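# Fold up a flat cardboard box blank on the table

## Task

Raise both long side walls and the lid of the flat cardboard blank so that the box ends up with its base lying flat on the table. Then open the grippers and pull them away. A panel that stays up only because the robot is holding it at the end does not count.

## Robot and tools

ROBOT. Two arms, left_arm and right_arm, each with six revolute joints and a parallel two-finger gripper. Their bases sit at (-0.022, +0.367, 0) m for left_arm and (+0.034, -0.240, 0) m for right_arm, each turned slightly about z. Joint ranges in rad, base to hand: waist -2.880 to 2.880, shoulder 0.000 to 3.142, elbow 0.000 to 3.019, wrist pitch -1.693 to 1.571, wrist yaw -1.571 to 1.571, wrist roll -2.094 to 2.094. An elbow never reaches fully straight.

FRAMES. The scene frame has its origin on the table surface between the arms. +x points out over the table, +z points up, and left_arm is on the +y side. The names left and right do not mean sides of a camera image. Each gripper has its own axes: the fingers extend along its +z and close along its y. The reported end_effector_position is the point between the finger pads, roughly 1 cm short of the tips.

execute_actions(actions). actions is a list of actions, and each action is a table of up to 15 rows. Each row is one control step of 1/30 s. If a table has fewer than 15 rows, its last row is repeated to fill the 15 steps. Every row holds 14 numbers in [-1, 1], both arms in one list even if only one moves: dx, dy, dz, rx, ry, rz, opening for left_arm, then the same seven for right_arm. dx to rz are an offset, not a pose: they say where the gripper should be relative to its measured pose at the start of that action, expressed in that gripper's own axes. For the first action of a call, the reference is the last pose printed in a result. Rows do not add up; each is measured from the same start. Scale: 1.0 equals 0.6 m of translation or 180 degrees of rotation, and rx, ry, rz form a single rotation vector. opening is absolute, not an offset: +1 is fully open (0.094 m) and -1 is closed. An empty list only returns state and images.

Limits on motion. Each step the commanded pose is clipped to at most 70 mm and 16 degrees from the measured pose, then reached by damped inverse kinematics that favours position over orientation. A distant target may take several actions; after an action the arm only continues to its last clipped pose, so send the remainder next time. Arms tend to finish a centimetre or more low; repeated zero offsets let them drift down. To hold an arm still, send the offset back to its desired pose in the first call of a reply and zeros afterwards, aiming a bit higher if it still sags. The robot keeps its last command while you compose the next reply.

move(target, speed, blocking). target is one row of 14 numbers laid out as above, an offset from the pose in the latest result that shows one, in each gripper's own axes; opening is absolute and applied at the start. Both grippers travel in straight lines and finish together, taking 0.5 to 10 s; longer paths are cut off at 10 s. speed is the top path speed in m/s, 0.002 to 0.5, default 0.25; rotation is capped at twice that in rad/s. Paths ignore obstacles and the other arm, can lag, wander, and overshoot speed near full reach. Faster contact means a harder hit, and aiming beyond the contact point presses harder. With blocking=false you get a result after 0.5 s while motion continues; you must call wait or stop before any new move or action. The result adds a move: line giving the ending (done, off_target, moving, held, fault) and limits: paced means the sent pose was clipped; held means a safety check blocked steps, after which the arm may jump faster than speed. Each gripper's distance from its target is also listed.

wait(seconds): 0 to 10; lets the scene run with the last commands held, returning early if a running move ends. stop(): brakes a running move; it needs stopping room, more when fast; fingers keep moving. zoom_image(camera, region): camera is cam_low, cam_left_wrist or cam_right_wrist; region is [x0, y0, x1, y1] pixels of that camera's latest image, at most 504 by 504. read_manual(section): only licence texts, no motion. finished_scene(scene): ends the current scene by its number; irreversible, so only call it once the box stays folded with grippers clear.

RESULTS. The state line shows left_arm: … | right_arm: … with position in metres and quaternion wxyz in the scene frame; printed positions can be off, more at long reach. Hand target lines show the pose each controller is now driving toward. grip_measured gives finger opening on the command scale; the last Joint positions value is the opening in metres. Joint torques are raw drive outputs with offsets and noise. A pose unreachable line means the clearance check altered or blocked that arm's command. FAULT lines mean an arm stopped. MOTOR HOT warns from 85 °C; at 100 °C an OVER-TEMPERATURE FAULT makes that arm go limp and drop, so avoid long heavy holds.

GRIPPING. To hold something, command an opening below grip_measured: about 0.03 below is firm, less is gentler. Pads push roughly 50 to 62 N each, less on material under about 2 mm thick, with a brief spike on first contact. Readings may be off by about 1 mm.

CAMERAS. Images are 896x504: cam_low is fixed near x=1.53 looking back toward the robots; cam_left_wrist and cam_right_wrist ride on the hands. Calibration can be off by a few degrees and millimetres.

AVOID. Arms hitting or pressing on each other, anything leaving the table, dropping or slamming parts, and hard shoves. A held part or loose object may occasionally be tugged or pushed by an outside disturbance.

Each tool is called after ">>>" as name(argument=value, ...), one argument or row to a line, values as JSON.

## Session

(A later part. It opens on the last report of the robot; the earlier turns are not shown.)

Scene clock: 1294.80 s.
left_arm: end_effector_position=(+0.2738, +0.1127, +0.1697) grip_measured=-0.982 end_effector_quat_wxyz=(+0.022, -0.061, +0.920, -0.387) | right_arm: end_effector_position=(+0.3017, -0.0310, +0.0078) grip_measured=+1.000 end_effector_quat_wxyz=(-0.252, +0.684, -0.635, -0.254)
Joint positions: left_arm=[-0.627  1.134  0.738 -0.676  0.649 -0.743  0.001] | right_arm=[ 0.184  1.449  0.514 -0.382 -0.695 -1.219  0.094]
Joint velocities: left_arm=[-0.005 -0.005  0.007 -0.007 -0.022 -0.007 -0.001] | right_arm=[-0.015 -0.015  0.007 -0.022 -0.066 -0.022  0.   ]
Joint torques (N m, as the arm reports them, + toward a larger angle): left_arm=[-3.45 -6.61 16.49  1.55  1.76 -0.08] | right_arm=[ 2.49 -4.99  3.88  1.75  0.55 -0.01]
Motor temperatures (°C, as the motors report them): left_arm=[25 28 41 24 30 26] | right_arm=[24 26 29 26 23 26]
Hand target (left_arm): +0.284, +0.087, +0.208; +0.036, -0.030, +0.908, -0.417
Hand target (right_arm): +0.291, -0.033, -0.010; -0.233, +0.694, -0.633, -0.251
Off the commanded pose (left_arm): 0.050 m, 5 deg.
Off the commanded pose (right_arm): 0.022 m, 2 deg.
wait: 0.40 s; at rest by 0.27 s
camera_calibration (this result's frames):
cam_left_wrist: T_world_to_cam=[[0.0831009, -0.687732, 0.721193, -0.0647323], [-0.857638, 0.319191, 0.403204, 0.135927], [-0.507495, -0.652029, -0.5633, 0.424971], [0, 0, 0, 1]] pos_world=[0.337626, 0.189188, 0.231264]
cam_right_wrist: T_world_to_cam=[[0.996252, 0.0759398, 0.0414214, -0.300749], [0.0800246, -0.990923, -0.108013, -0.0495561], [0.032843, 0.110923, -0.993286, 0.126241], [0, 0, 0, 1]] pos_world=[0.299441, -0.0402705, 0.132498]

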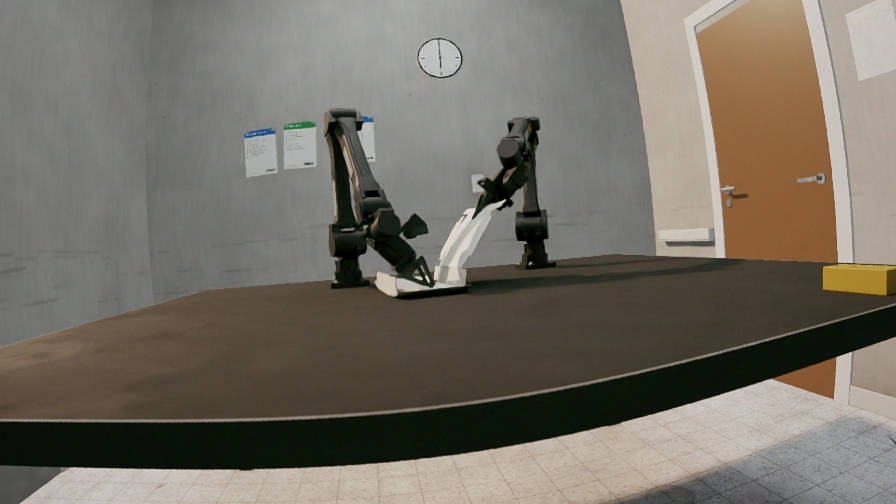

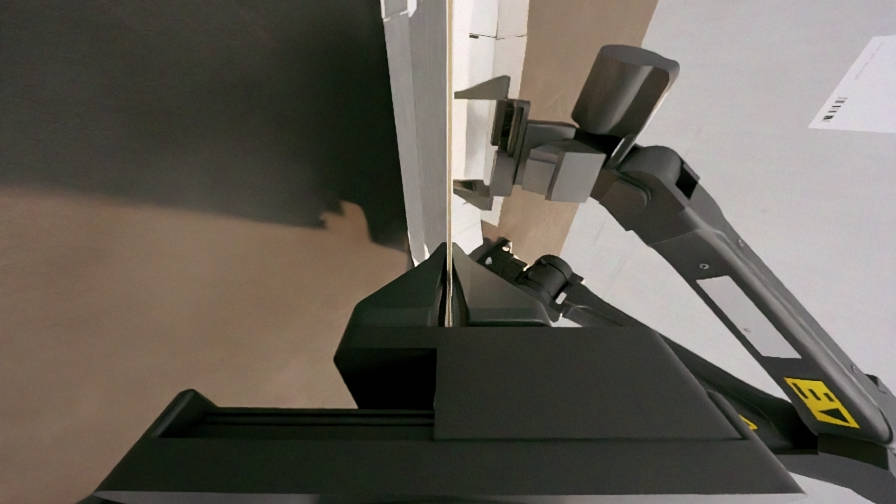

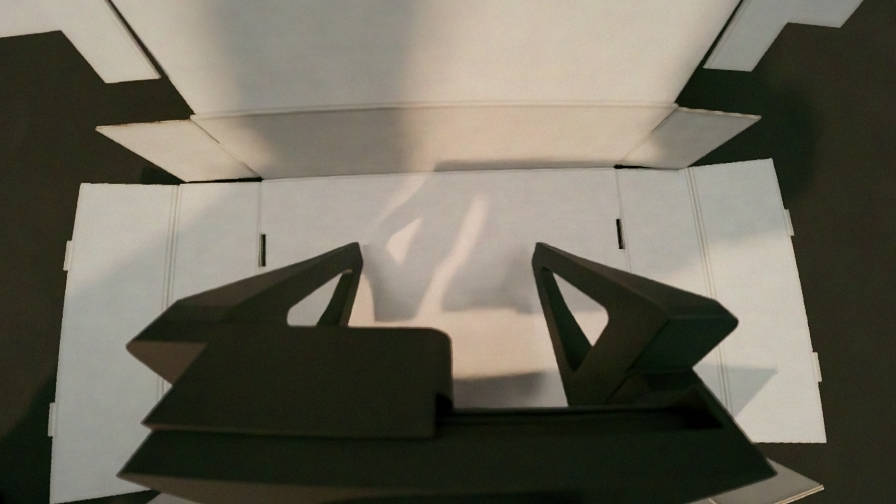

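>>> execute_actions(
  actions=[
    [[-0.0105,-0.077,-0.011,0.020,0,0.021,-1,0.027,0.018,0.027,-0.008,0.011,-0.002,1],[-0.0105,-0.077,-0.009,0.018,0,0.021,-1,0.031,0.018,0.031,-0.008,0.011,-0.002,1],[-0.011,-0.077,-0.007,0.015,0,0.021,-1,0.035,0.019,0.035,-0.008,0.011,-0.002,1],[-0.011,-0.078,-0.004,0.011,0,0.021,-1,0.038,0.019,0.039,-0.008,0.011,-0.002,1],[-0.011,-0.079,-0.001,0.007,0,0.021,-1,0.038,0.019,0.039,-0.008,0.011,-0.002,1],[-0.011,-0.080,0.002,0.003,0,0.021,-1,0.038,0.019,0.039,-0.008,0.011,-0.002,1],[-0.011,-0.082,0.005,-0.001,0,0.021,-1,0.038,0.019,0.039,-0.008,0.011,-0.002,1],[-0.0115,-0.083,0.008,-0.006,0,0.021,-1,0.038,0.019,0.039,-0.008,0.011,-0.002,1],[-0.0115,-0.085,0.011,-0.010,0,0.021,-1,0.038,0.019,0.039,-0.008,0.011,-0.002,1],[-0.012,-0.087,0.014,-0.015,0,0.021,-1,0.038,0.019,0.039,-0.008,0.011,-0.002,1],[-0.012,-0.088,0.016,-0.020,0,0.021,-1,0.038,0.019,0.039,-0.008,0.011,-0.002,1],[-0.012,-0.090,0.018,-0.024,0,0.021,-1,0.038,0.019,0.039,-0.008,0.011,-0.002,1],[-0.012,-0.092,0.020,-0.029,0,0.021,-1,0.038,0.019,0.039,-0.008,0.011,-0.002,1],[-0.012,-0.093,0.022,-0.033,0,0.021,-1,0.038,0.019,0.039,-0.008,0.011,-0.002,1],[-0.012,-0.095,0.024,-0.038,0,0.021,-1,0.038,0.019,0.039,-0.008,0.011,-0.002,1]],
  ],
)

>>> wait(
  seconds=0.4,
)

>>> zoom_image(
  camera="cam_low",
  region=[350, 160, 570, 320],
)

Scene clock: 1361.50 s.
left_arm: end_effector_position=(+0.2759, +0.0973, +0.1752) grip_measured=-0.982 end_effector_quat_wxyz=(+0.026, -0.063, +0.945, -0.320) | right_arm: end_effector_position=(+0.3023, -0.0286, +0.0072) grip_measured=+1.000 end_effector_quat_wxyz=(-0.259, +0.681, -0.634, -0.259)
Joint positions: left_arm=[-0.718  1.168  0.828 -0.782  0.494 -0.778  0.001] | right_arm=[ 0.184  1.456  0.509 -0.355 -0.71  -1.208  0.094]
Joint velocities: left_arm=[-0.278  0.151  0.295 -0.339 -0.374 -0.11  -0.001] | right_arm=[-0.005 -0.015  0.002  0.017 -0.037  0.066  0.   ]
Joint torques (N m, as the arm reports them, + toward a larger angle): left_arm=[-3.77 -5.2  15.76  2.03  0.79  0.27] | right_arm=[ 2.32 -2.78  3.3   2.31  1.29 -0.17]
Motor temperatures (°C, as the motors report them): left_arm=[25 28 46 24 31 26] | right_arm=[24 25 28 26 23 26]
Hand target (left_arm): +0.284, +0.066, +0.201; +0.033, -0.032, +0.942, -0.333
Hand target (right_arm): +0.289, -0.035, -0.021; -0.232, +0.694, -0.634, -0.250
Off the commanded pose (left_arm): 0.043 m, 4 deg.
Off the commanded pose (right_arm): 0.034 m, 3 deg.
camera_calibration (this result's frames):
cam_left_wrist: T_world_to_cam=[[0.0893626, -0.782395, 0.616338, -0.0535406], [-0.858223, 0.253541, 0.446285, 0.13948], [-0.505438, -0.568836, -0.648813, 0.425402], [0, 0, 0, 1]] pos_world=[0.339503, 0.16473, 0.246758]
cam_right_wrist: T_world_to_cam=[[0.996499, 0.0709686, 0.0442037, -0.301689], [0.0760151, -0.989174, -0.125524, -0.0458317], [0.0348169, 0.128445, -0.991105, 0.125279], [0, 0, 0, 1]] pos_world=[0.299755, -0.0400164, 0.131747]

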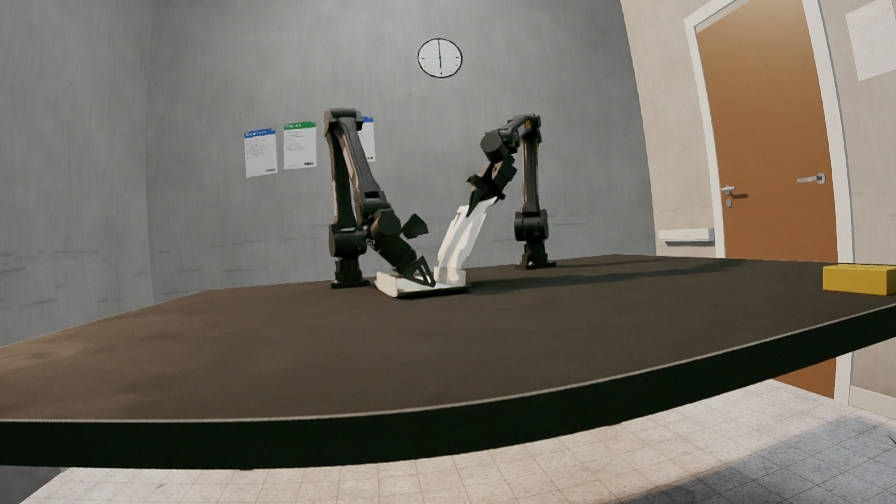

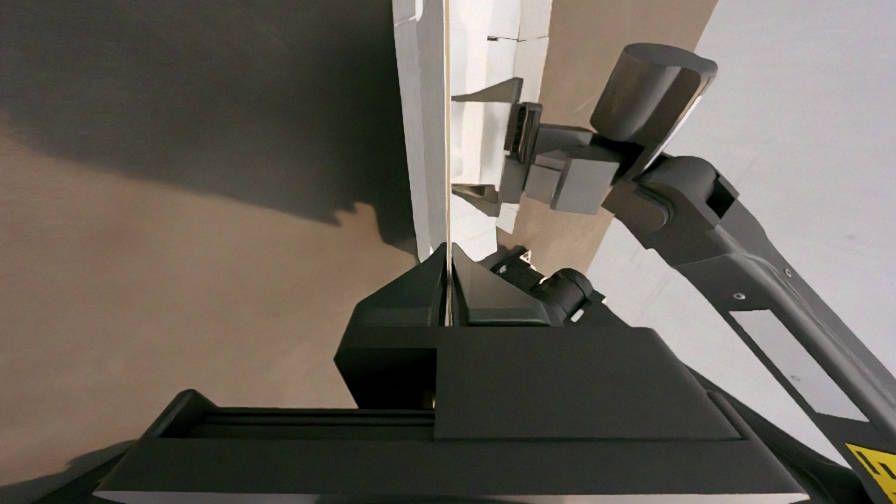

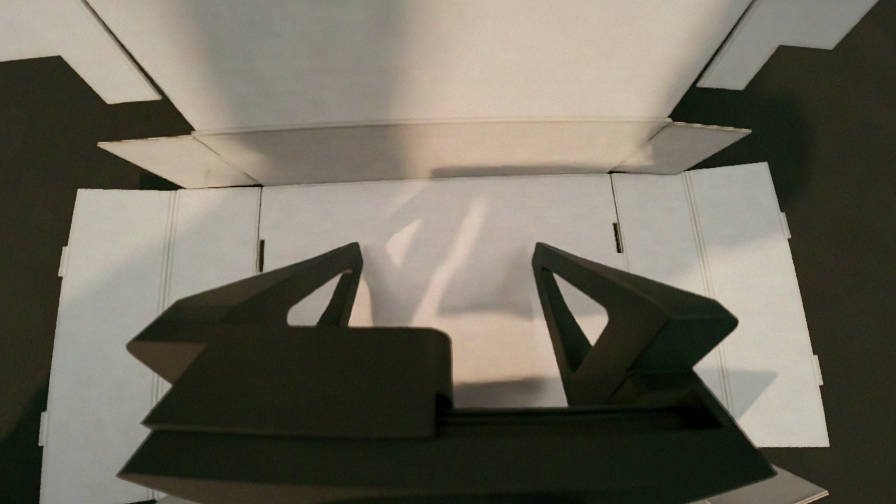

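Scene clock: 1361.90 s.
left_arm: end_effector_position=(+0.2768, +0.0919, +0.1770) grip_measured=-0.982 end_effector_quat_wxyz=(+0.024, -0.062, +0.948, -0.312) | right_arm: end_effector_position=(+0.3024, -0.0285, +0.0073) grip_measured=+1.000 end_effector_quat_wxyz=(-0.259, +0.681, -0.634, -0.259)
Joint positions: left_arm=[-0.735  1.183  0.851 -0.8    0.477 -0.786  0.001] | right_arm=[ 0.184  1.456  0.509 -0.355 -0.71  -1.207  0.094]
Joint velocities: left_arm=[-0.005 -0.015  0.002 -0.012 -0.081  0.007 -0.001] | right_arm=[-0.005 -0.015 -0.022  0.007  0.051 -0.037  0.   ]
Joint torques (N m, as the arm reports them, + toward a larger angle): left_arm=[-3.78 -6.02 15.46  1.76  0.99  0.15] | right_arm=[ 2.35 -2.6   3.25  2.31  1.3  -0.16]
Motor temperatures (°C, as the motors report them): left_arm=[25 28 46 24 31 26] | right_arm=[24 25 28 26 23 26]
Hand target (left_arm): +0.284, +0.066, +0.201; +0.033, -0.032, +0.942, -0.333
Hand target (right_arm): +0.289, -0.035, -0.021; -0.232, +0.694, -0.634, -0.250
Off the commanded pose (left_arm): 0.038 m, 4 deg.
Off the commanded pose (right_arm): 0.035 m, 4 deg.
wait: 0.40 s; at rest by 0.23 s
camera_calibration (this result's frames):
cam_left_wrist: T_world_to_cam=[[0.0901264, -0.793603, 0.601724, -0.0556014], [-0.854823, 0.248378, 0.455617, 0.138682], [-0.511034, -0.555431, -0.656004, 0.425563], [0, 0, 0, 1]] pos_world=[0.341037, 0.157799, 0.249442]
cam_right_wrist: T_world_to_cam=[[0.996529, 0.0704022, 0.0444202, -0.301863], [0.0754883, -0.989187, -0.125739, -0.0456279], [0.0350876, 0.128655, -0.991068, 0.125232], [0, 0, 0, 1]] pos_world=[0.299866, -0.0399945, 0.131785]

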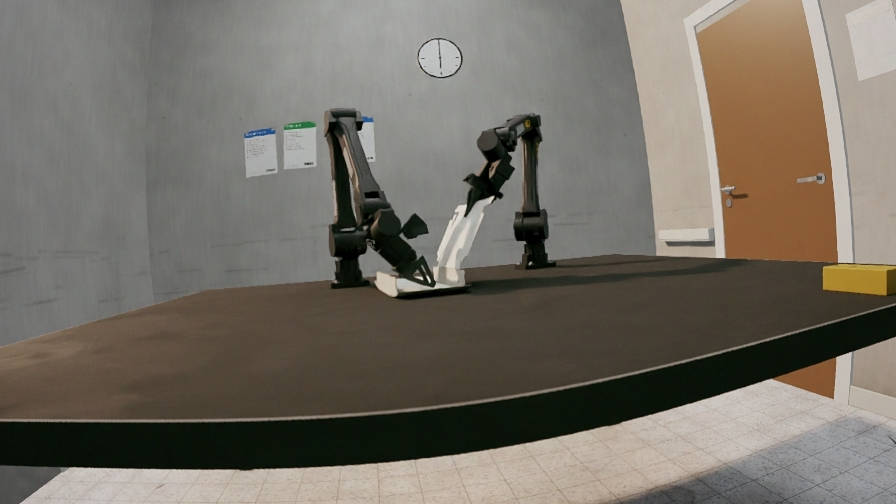

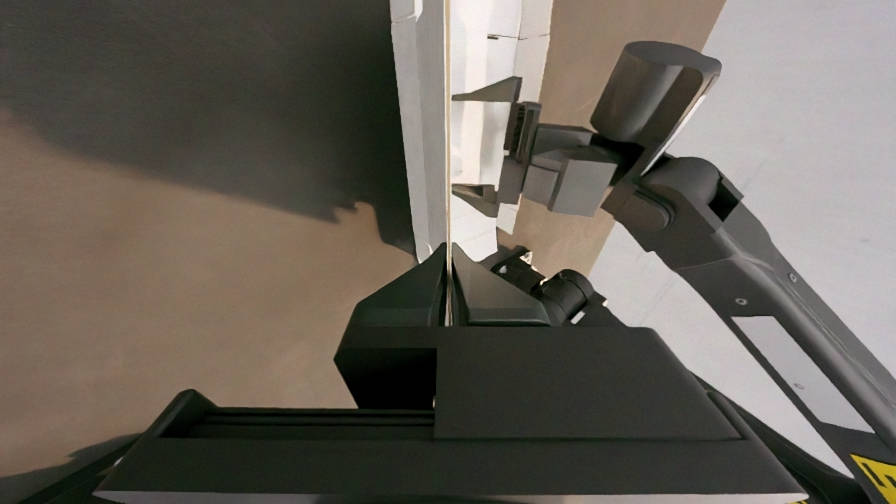

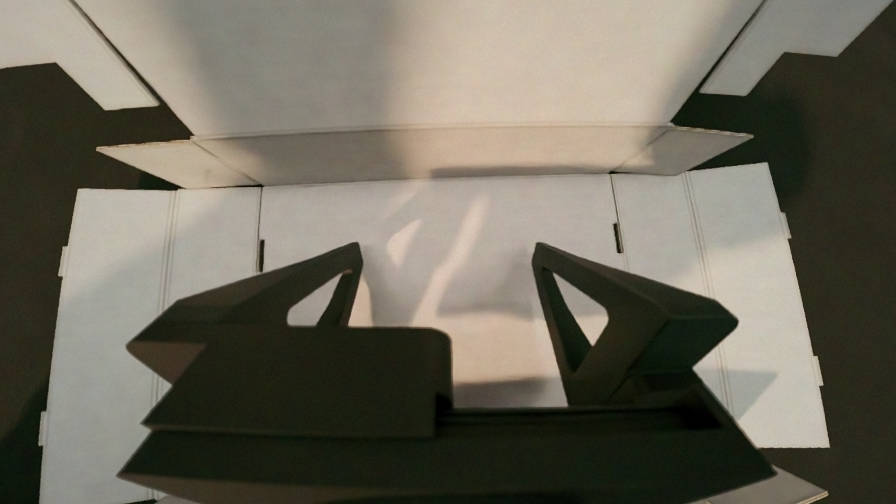

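Region (350, 160, 570, 320) of cam_low's 896x504 image, scaled by 2.291, with more detail than that image has; it fills the top 367 rows of this view, and the rest is white.

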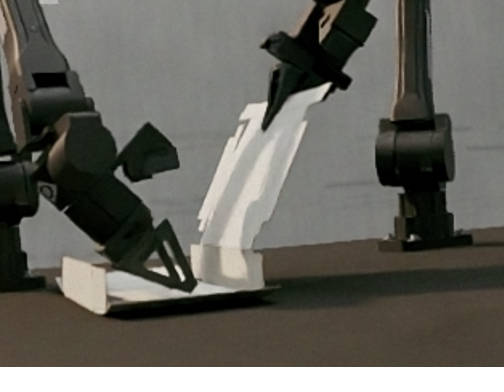

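>>> execute_actions(
  actions=[
    [[-0.006,-0.063,-0.003,0.012,0.001,0.019,-1,0.040,0.023,0.031,-0.010,0.017,-0.002,1],[-0.006,-0.067,0.000,0.008,0.001,0.019,-1,0.040,0.023,0.031,-0.010,0.017,-0.002,1],[-0.006,-0.071,0.002,0.004,0.001,0.019,-1,0.040,0.023,0.031,-0.010,0.017,-0.002,1],[-0.006,-0.075,0.005,0.000,0.001,0.019,-1,0.040,0.023,0.031,-0.010,0.017,-0.002,1],[-0.006,-0.079,0.007,-0.004,0.001,0.019,-1,0.040,0.023,0.031,-0.010,0.017,-0.002,1],[-0.006,-0.083,0.009,-0.008,0.001,0.019,-1,0.040,0.023,0.031,-0.010,0.017,-0.002,1],[-0.006,-0.087,0.012,-0.012,0.001,0.019,-1,0.040,0.023,0.031,-0.010,0.017,-0.002,1],[-0.006,-0.090,0.014,-0.016,0.001,0.019,-1,0.040,0.023,0.031,-0.010,0.017,-0.002,1],[-0.006,-0.094,0.016,-0.020,0.001,0.019,-1,0.040,0.023,0.031,-0.010,0.017,-0.002,1],[-0.006,-0.098,0.018,-0.024,0.001,0.019,-1,0.040,0.023,0.031,-0.010,0.017,-0.002,1],[-0.006,-0.102,0.021,-0.028,0.001,0.019,-1,0.040,0.023,0.031,-0.010,0.017,-0.002,1],[-0.006,-0.106,0.023,-0.032,0.001,0.019,-1,0.040,0.023,0.031,-0.010,0.017,-0.002,1],[-0.006,-0.110,0.025,-0.036,0.001,0.019,-1,0.040,0.023,0.031,-0.010,0.017,-0.002,1],[-0.006,-0.114,0.027,-0.040,0.001,0.019,-1,0.040,0.023,0.031,-0.010,0.017,-0.002,1],[-0.006,-0.118,0.029,-0.043,0.001,0.019,-1,0.040,0.023,0.031,-0.010,0.017,-0.002,1]],
  ],
)

>>> wait(
  seconds=0.4,
)

>>> zoom_image(
  camera="cam_low",
  region=[350, 160, 570, 320],
)

Scene clock: 1398.17 s.
left_arm: end_effector_position=(+0.2812, +0.0628, +0.1859) grip_measured=-0.983 end_effector_quat_wxyz=(+0.025, -0.061, +0.970, -0.236) | right_arm: end_effector_position=(+0.3024, -0.0285, +0.0073) grip_measured=+1.000 end_effector_quat_wxyz=(-0.259, +0.681, -0.634, -0.259)
Joint positions: left_arm=[-0.849  1.269  0.992 -0.927  0.315 -0.847  0.001] | right_arm=[ 0.184  1.456  0.509 -0.355 -0.71  -1.207  0.094]
Joint velocities: left_arm=[-0.249  0.259  0.344 -0.305 -0.256 -0.183 -0.001] | right_arm=[-0.005 -0.024 -0.007  0.002  0.037 -0.037  0.   ]
Joint torques (N m, as the arm reports them, + toward a larger angle): left_arm=[-4.15 -7.69 15.46  2.06  0.62  0.21] | right_arm=[ 2.27 -3.38  3.11  2.01  1.32 -0.17]
Motor temperatures (°C, as the motors report them): left_arm=[25 28 45 24 29 26] | right_arm=[24 25 28 26 24 26]
Hand target (left_arm): +0.285, +0.028, +0.206; +0.029, -0.035, +0.968, -0.248
Hand target (right_arm): +0.288, -0.036, -0.019; -0.232, +0.694, -0.634, -0.250
Off the commanded pose (left_arm): 0.043 m, 3 deg.
Off the commanded pose (right_arm): 0.033 m, 4 deg.
camera_calibration (this result's frames):
cam_left_wrist: T_world_to_cam=[[0.094933, -0.878425, 0.468355, -0.0556949], [-0.851742, 0.17186, 0.494975, 0.142191], [-0.51529, -0.445907, -0.731876, 0.425826], [0, 0, 0, 1]] pos_world=[0.345821, 0.116518, 0.267356]
cam_right_wrist: T_world_to_cam=[[0.996529, 0.0704022, 0.0444202, -0.301863], [0.0754883, -0.989187, -0.125739, -0.0456279], [0.0350876, 0.128655, -0.991068, 0.125232], [0, 0, 0, 1]] pos_world=[0.299866, -0.0399945, 0.131785]

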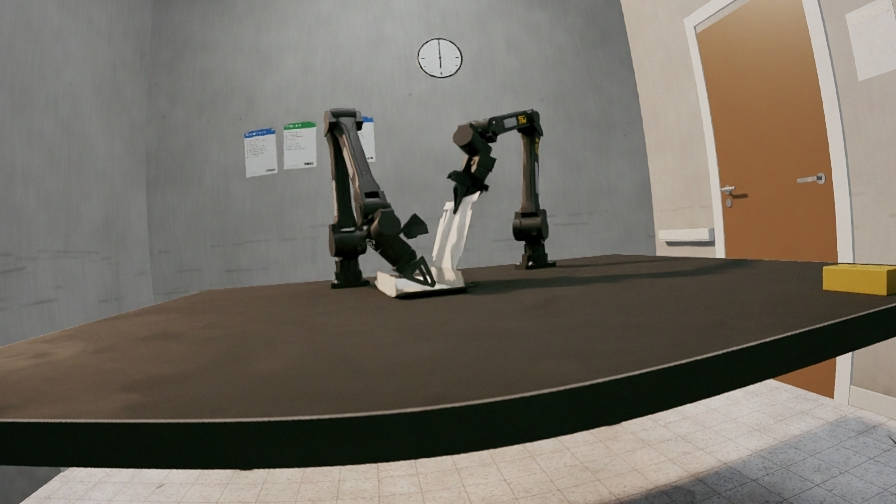

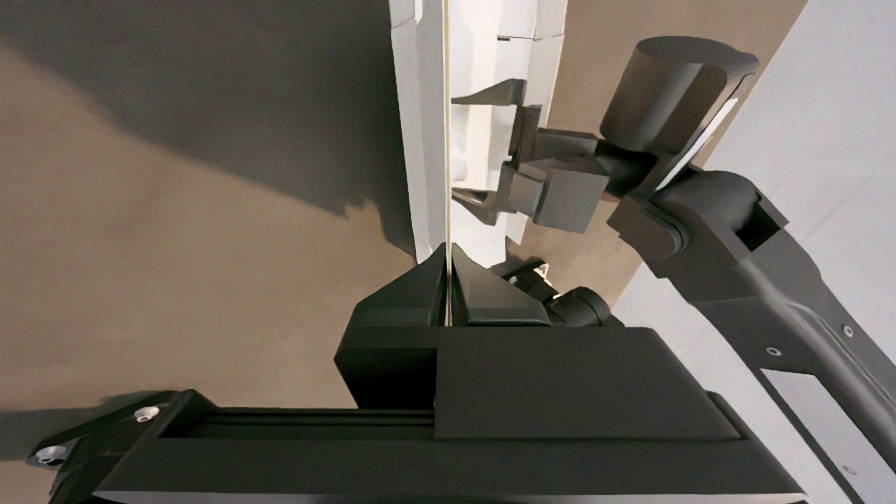

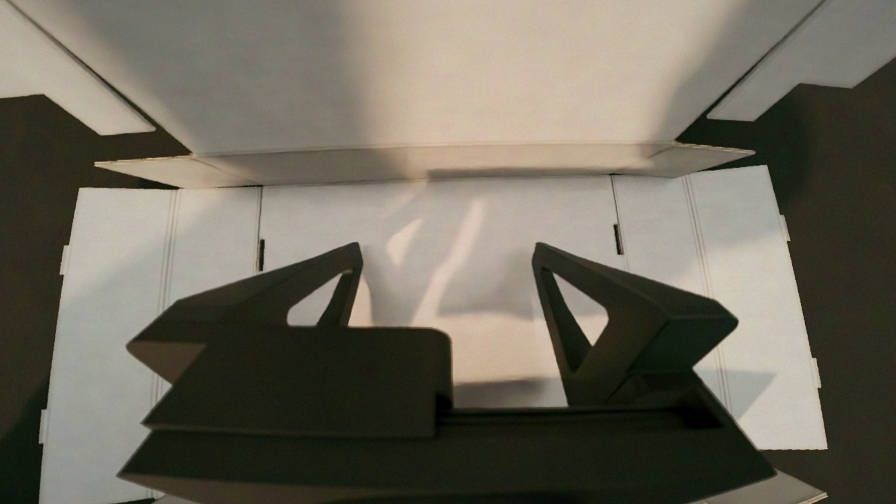

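Scene clock: 1398.57 s.
left_arm: end_effector_position=(+0.2823, +0.0558, +0.1862) grip_measured=-0.983 end_effector_quat_wxyz=(+0.022, -0.061, +0.972, -0.227) | right_arm: end_effector_position=(+0.3024, -0.0285, +0.0073) grip_measured=+1.000 end_effector_quat_wxyz=(-0.259, +0.681, -0.634, -0.259)
Joint positions: left_arm=[-0.865  1.291  1.017 -0.943  0.302 -0.857  0.001] | right_arm=[ 0.184  1.456  0.509 -0.355 -0.71  -1.207  0.094]
Joint velocities: left_arm=[ 0.005 -0.005 -0.007 -0.012 -0.022  0.037 -0.001] | right_arm=[-0.005 -0.005 -0.007 -0.007  0.022 -0.095  0.   ]
Joint torques (N m, as the arm reports them, + toward a larger angle): left_arm=[-3.45 -7.49 15.05  1.59  0.8   0.11] | right_arm=[ 2.31 -3.36  3.09  2.    1.32 -0.17]
Motor temperatures (°C, as the motors report them): left_arm=[25 28 45 24 29 26] | right_arm=[24 25 28 26 24 26]
Hand target (left_arm): +0.285, +0.028, +0.206; +0.029, -0.035, +0.968, -0.249
Hand target (right_arm): +0.288, -0.036, -0.019; -0.232, +0.694, -0.634, -0.250
Off the commanded pose (left_arm): 0.036 m, 4 deg.
Off the commanded pose (right_arm): 0.033 m, 4 deg.
wait: 0.40 s; at rest by 0.27 s
camera_calibration (this result's frames):
cam_left_wrist: T_world_to_cam=[[0.0958159, -0.886539, 0.452623, -0.0589757], [-0.848103, 0.165336, 0.503374, 0.141943], [-0.521096, -0.432102, -0.736034, 0.42517], [0, 0, 0, 1]] pos_world=[0.347588, 0.107964, 0.268183]
cam_right_wrist: T_world_to_cam=[[0.996529, 0.0704022, 0.0444202, -0.301863], [0.0754883, -0.989187, -0.125739, -0.0456279], [0.0350876, 0.128655, -0.991068, 0.125232], [0, 0, 0, 1]] pos_world=[0.299866, -0.0399945, 0.131785]

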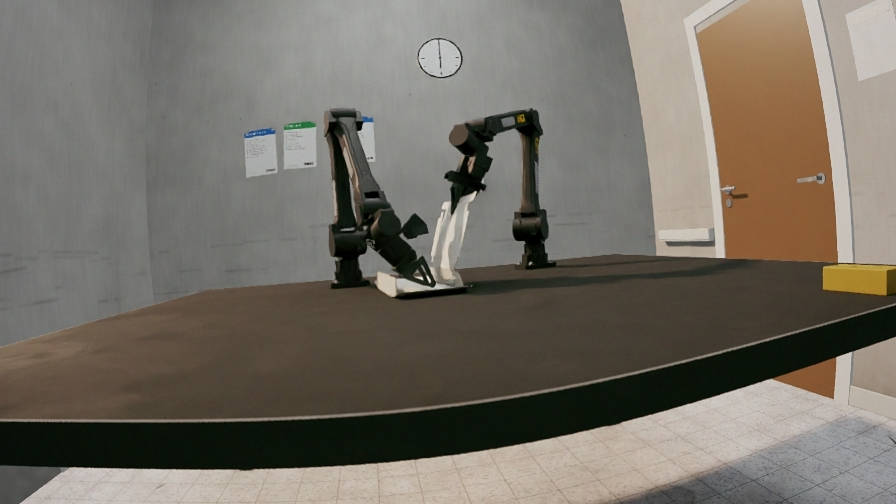

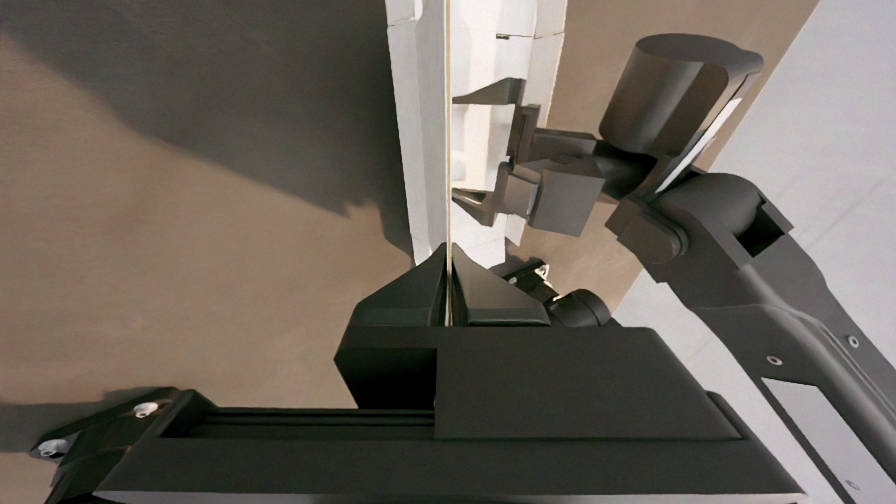

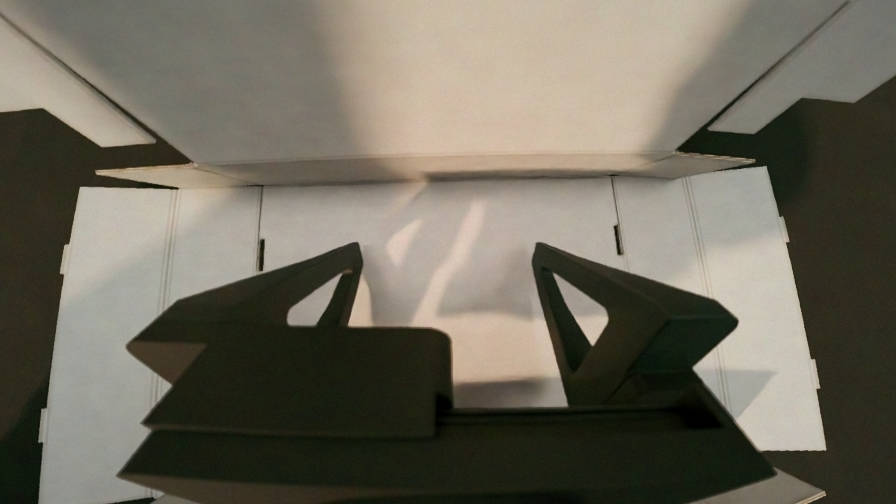

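Region (350, 160, 570, 320) of cam_low's 896x504 image, scaled by 2.291, with more detail than that image has; it fills the top 367 rows of this view, and the rest is white.

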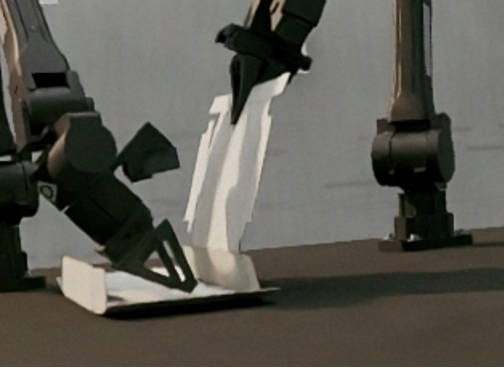

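>>> execute_actions(
  actions=[
    [[0,-0.058,-0.006,0.013,0,0.017,-1,0.041,0.023,0.033,-0.010,0.017,-0.002,1],[0,-0.060,-0.003,0.011,0,0.017,-1,0.041,0.023,0.033,-0.010,0.017,-0.002,1],[0,-0.061,-0.001,0.009,0,0.017,-1,0.041,0.023,0.033,-0.010,0.017,-0.002,1],[0,-0.062,0.002,0.007,0,0.017,-1,0.041,0.023,0.033,-0.010,0.017,-0.002,1],[0,-0.064,0.005,0.005,0,0.017,-1,0.041,0.023,0.033,-0.010,0.017,-0.002,1],[0,-0.065,0.007,0.003,0,0.017,-1,0.041,0.023,0.033,-0.010,0.017,-0.002,1],[0,-0.066,0.010,0.001,0,0.017,-1,0.041,0.023,0.033,-0.010,0.017,-0.002,1],[-0.001,-0.068,0.013,-0.001,0,0.017,-1,0.041,0.023,0.033,-0.010,0.017,-0.002,1],[-0.001,-0.069,0.015,-0.003,0,0.017,-1,0.041,0.023,0.033,-0.010,0.017,-0.002,1],[-0.001,-0.070,0.018,-0.005,0,0.017,-1,0.041,0.023,0.033,-0.010,0.017,-0.002,1],[-0.001,-0.072,0.021,-0.007,0,0.017,-1,0.041,0.023,0.033,-0.010,0.017,-0.002,1],[-0.001,-0.073,0.023,-0.009,0,0.017,-1,0.041,0.023,0.033,-0.010,0.017,-0.002,1],[-0.001,-0.074,0.026,-0.011,0,0.017,-1,0.041,0.023,0.033,-0.010,0.017,-0.002,1],[-0.001,-0.076,0.028,-0.013,0,0.017,-1,0.041,0.023,0.033,-0.010,0.017,-0.002,1],[-0.001,-0.077,0.031,-0.015,0,0.017,-1,0.041,0.023,0.033,-0.010,0.017,-0.002,1]],
  ],
)

>>> wait(
  seconds=0.4,
)

>>> zoom_image(
  camera="cam_low",
  region=[350, 160, 570, 320],
)

Scene clock: 1421.47 s.
left_arm: end_effector_position=(+0.2843, +0.0392, +0.1841) grip_measured=-0.983 end_effector_quat_wxyz=(+0.026, -0.061, +0.978, -0.197) | right_arm: end_effector_position=(+0.3024, -0.0285, +0.0073) grip_measured=+1.000 end_effector_quat_wxyz=(-0.259, +0.681, -0.634, -0.259)
Joint positions: left_arm=[-0.915  1.343  1.072 -0.976  0.238 -0.891  0.001] | right_arm=[ 0.184  1.456  0.509 -0.355 -0.71  -1.207  0.094]
Joint velocities: left_arm=[-0.122  0.161  0.134 -0.076 -0.081 -0.037 -0.001] | right_arm=[-0.015 -0.005 -0.027  0.012 -0.022  0.081  0.   ]
Joint torques (N m, as the arm reports them, + toward a larger angle): left_arm=[-4.1  -6.29 14.35  1.61  0.29  0.26] | right_arm=[ 2.32 -3.1   3.03  2.17  1.33 -0.16]
Motor temperatures (°C, as the motors report them): left_arm=[25 28 45 24 29 26] | right_arm=[24 25 28 26 25 26]
Hand target (left_arm): +0.286, +0.008, +0.190; +0.028, -0.035, +0.978, -0.204
Hand target (right_arm): +0.288, -0.035, -0.020; -0.232, +0.694, -0.634, -0.250
Off the commanded pose (left_arm): 0.033 m, 3 deg.
Off the commanded pose (right_arm): 0.034 m, 4 deg.
camera_calibration (this result's frames):
cam_left_wrist: T_world_to_cam=[[0.0969049, -0.912783, 0.396782, -0.0619065], [-0.849941, 0.131545, 0.510193, 0.14806], [-0.51789, -0.386682, -0.763064, 0.419736], [0, 0, 0, 1]] pos_world=[0.349219, 0.0863205, 0.26931]
cam_right_wrist: T_world_to_cam=[[0.996529, 0.0704022, 0.0444202, -0.301863], [0.0754883, -0.989187, -0.125739, -0.0456279], [0.0350876, 0.128655, -0.991068, 0.125232], [0, 0, 0, 1]] pos_world=[0.299866, -0.0399945, 0.131785]

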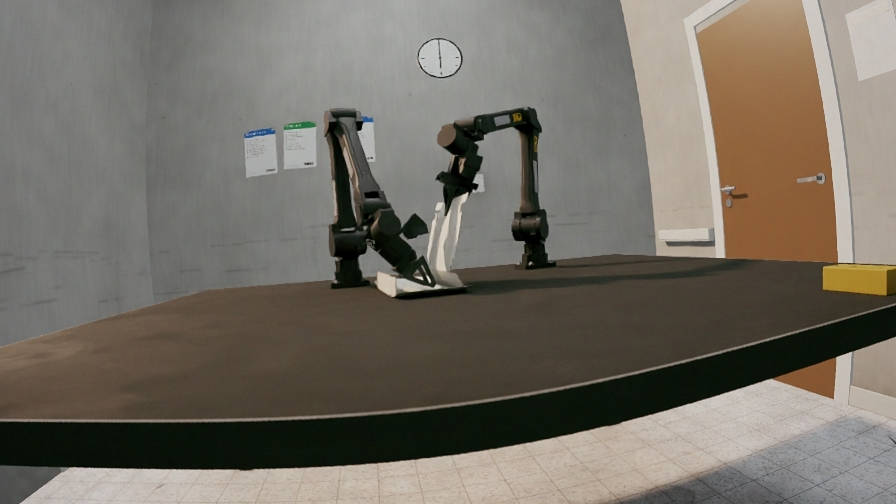

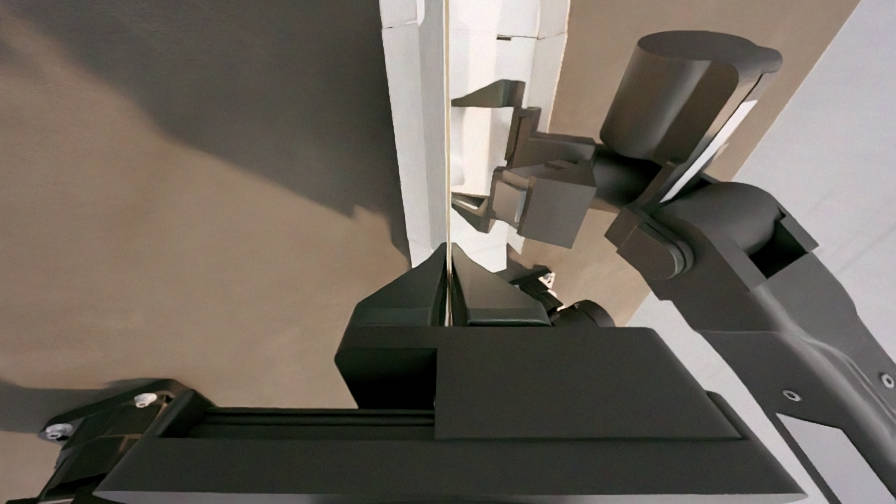

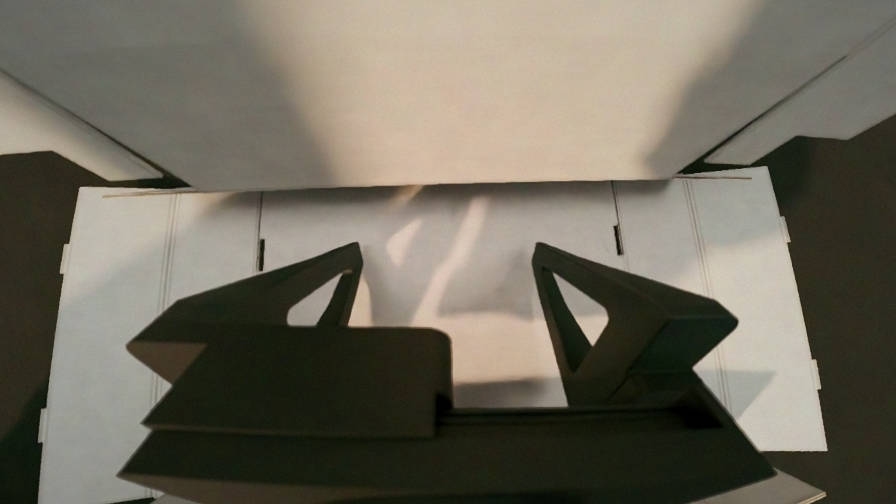

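Scene clock: 1421.87 s.
left_arm: end_effector_position=(+0.2849, +0.0344, +0.1824) grip_measured=-0.983 end_effector_quat_wxyz=(+0.025, -0.061, +0.979, -0.193) | right_arm: end_effector_position=(+0.3024, -0.0285, +0.0073) grip_measured=+1.000 end_effector_quat_wxyz=(-0.259, +0.681, -0.634, -0.259)
Joint positions: left_arm=[-0.925  1.357  1.083 -0.977  0.232 -0.899  0.001] | right_arm=[ 0.184  1.456  0.509 -0.355 -0.71  -1.207  0.094]
Joint velocities: left_arm=[-0.005 -0.005 -0.012 -0.017 -0.066 -0.066 -0.001] | right_arm=[ 0.005 -0.024  0.002 -0.012  0.007 -0.022  0.   ]
Joint torques (N m, as the arm reports them, + toward a larger angle): left_arm=[-3.53 -7.53 14.24  1.54  0.33  0.13] | right_arm=[ 2.34 -3.06  3.03  2.17  1.33 -0.16]
Motor temperatures (°C, as the motors report them): left_arm=[25 28 45 24 28 26] | right_arm=[24 25 28 26 25 26]
Hand target (left_arm): +0.286, +0.008, +0.191; +0.028, -0.035, +0.978, -0.205
Hand target (right_arm): +0.288, -0.035, -0.020; -0.232, +0.694, -0.634, -0.250
Off the commanded pose (left_arm): 0.029 m, 3 deg.
Off the commanded pose (right_arm): 0.034 m, 4 deg.
wait: 0.40 s; at rest by 0.27 s
camera_calibration (this result's frames):
cam_left_wrist: T_world_to_cam=[[0.0975164, -0.915632, 0.390012, -0.0645569], [-0.848276, 0.12848, 0.513732, 0.149062], [-0.520498, -0.380935, -0.76418, 0.417697], [0, 0, 0, 1]] pos_world=[0.350152, 0.0808535, 0.267795]
cam_right_wrist: T_world_to_cam=[[0.996529, 0.0704022, 0.0444202, -0.301863], [0.0754883, -0.989187, -0.125739, -0.0456279], [0.0350876, 0.128655, -0.991068, 0.125232], [0, 0, 0, 1]] pos_world=[0.299866, -0.0399945, 0.131785]

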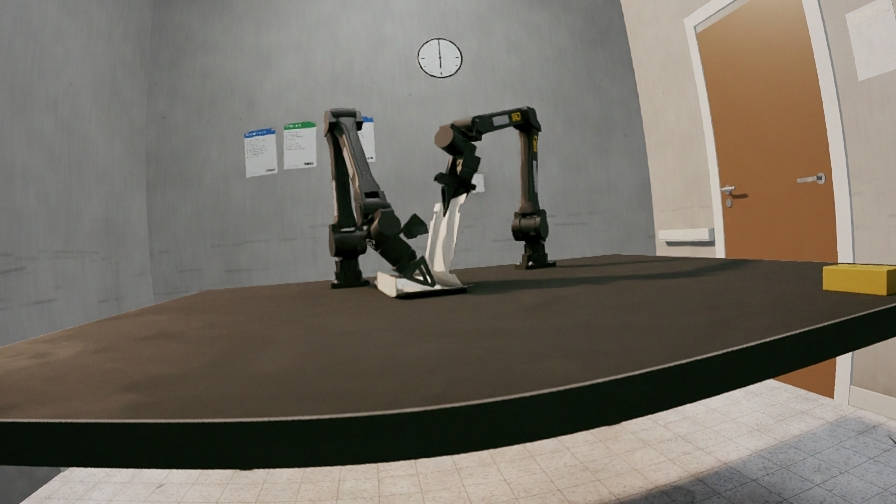

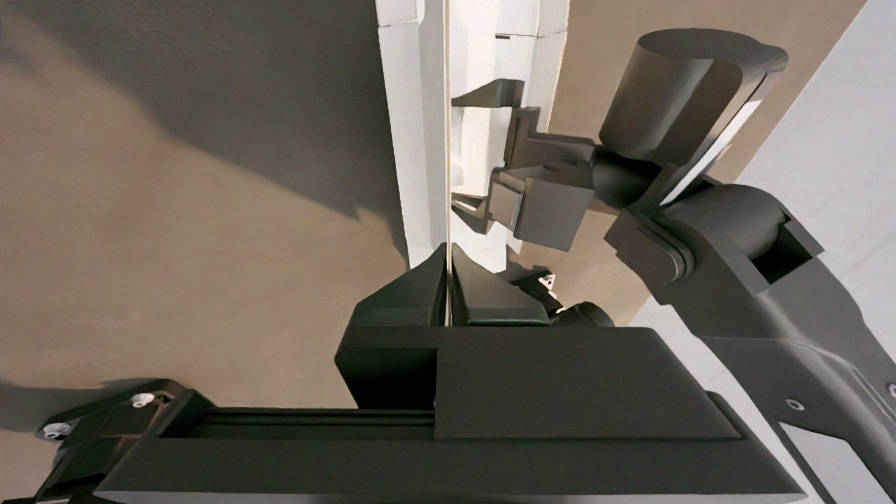

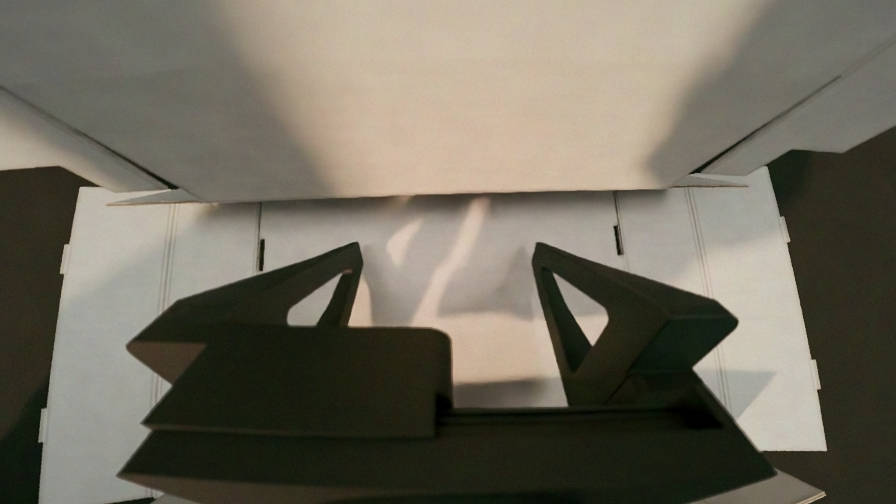

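Region (350, 160, 570, 320) of cam_low's 896x504 image, scaled by 2.291, with more detail than that image has; it fills the top 367 rows of this view, and the rest is white.

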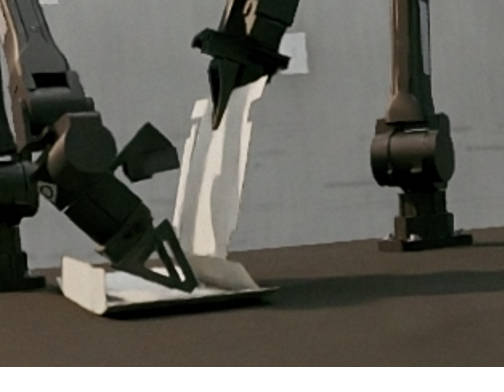

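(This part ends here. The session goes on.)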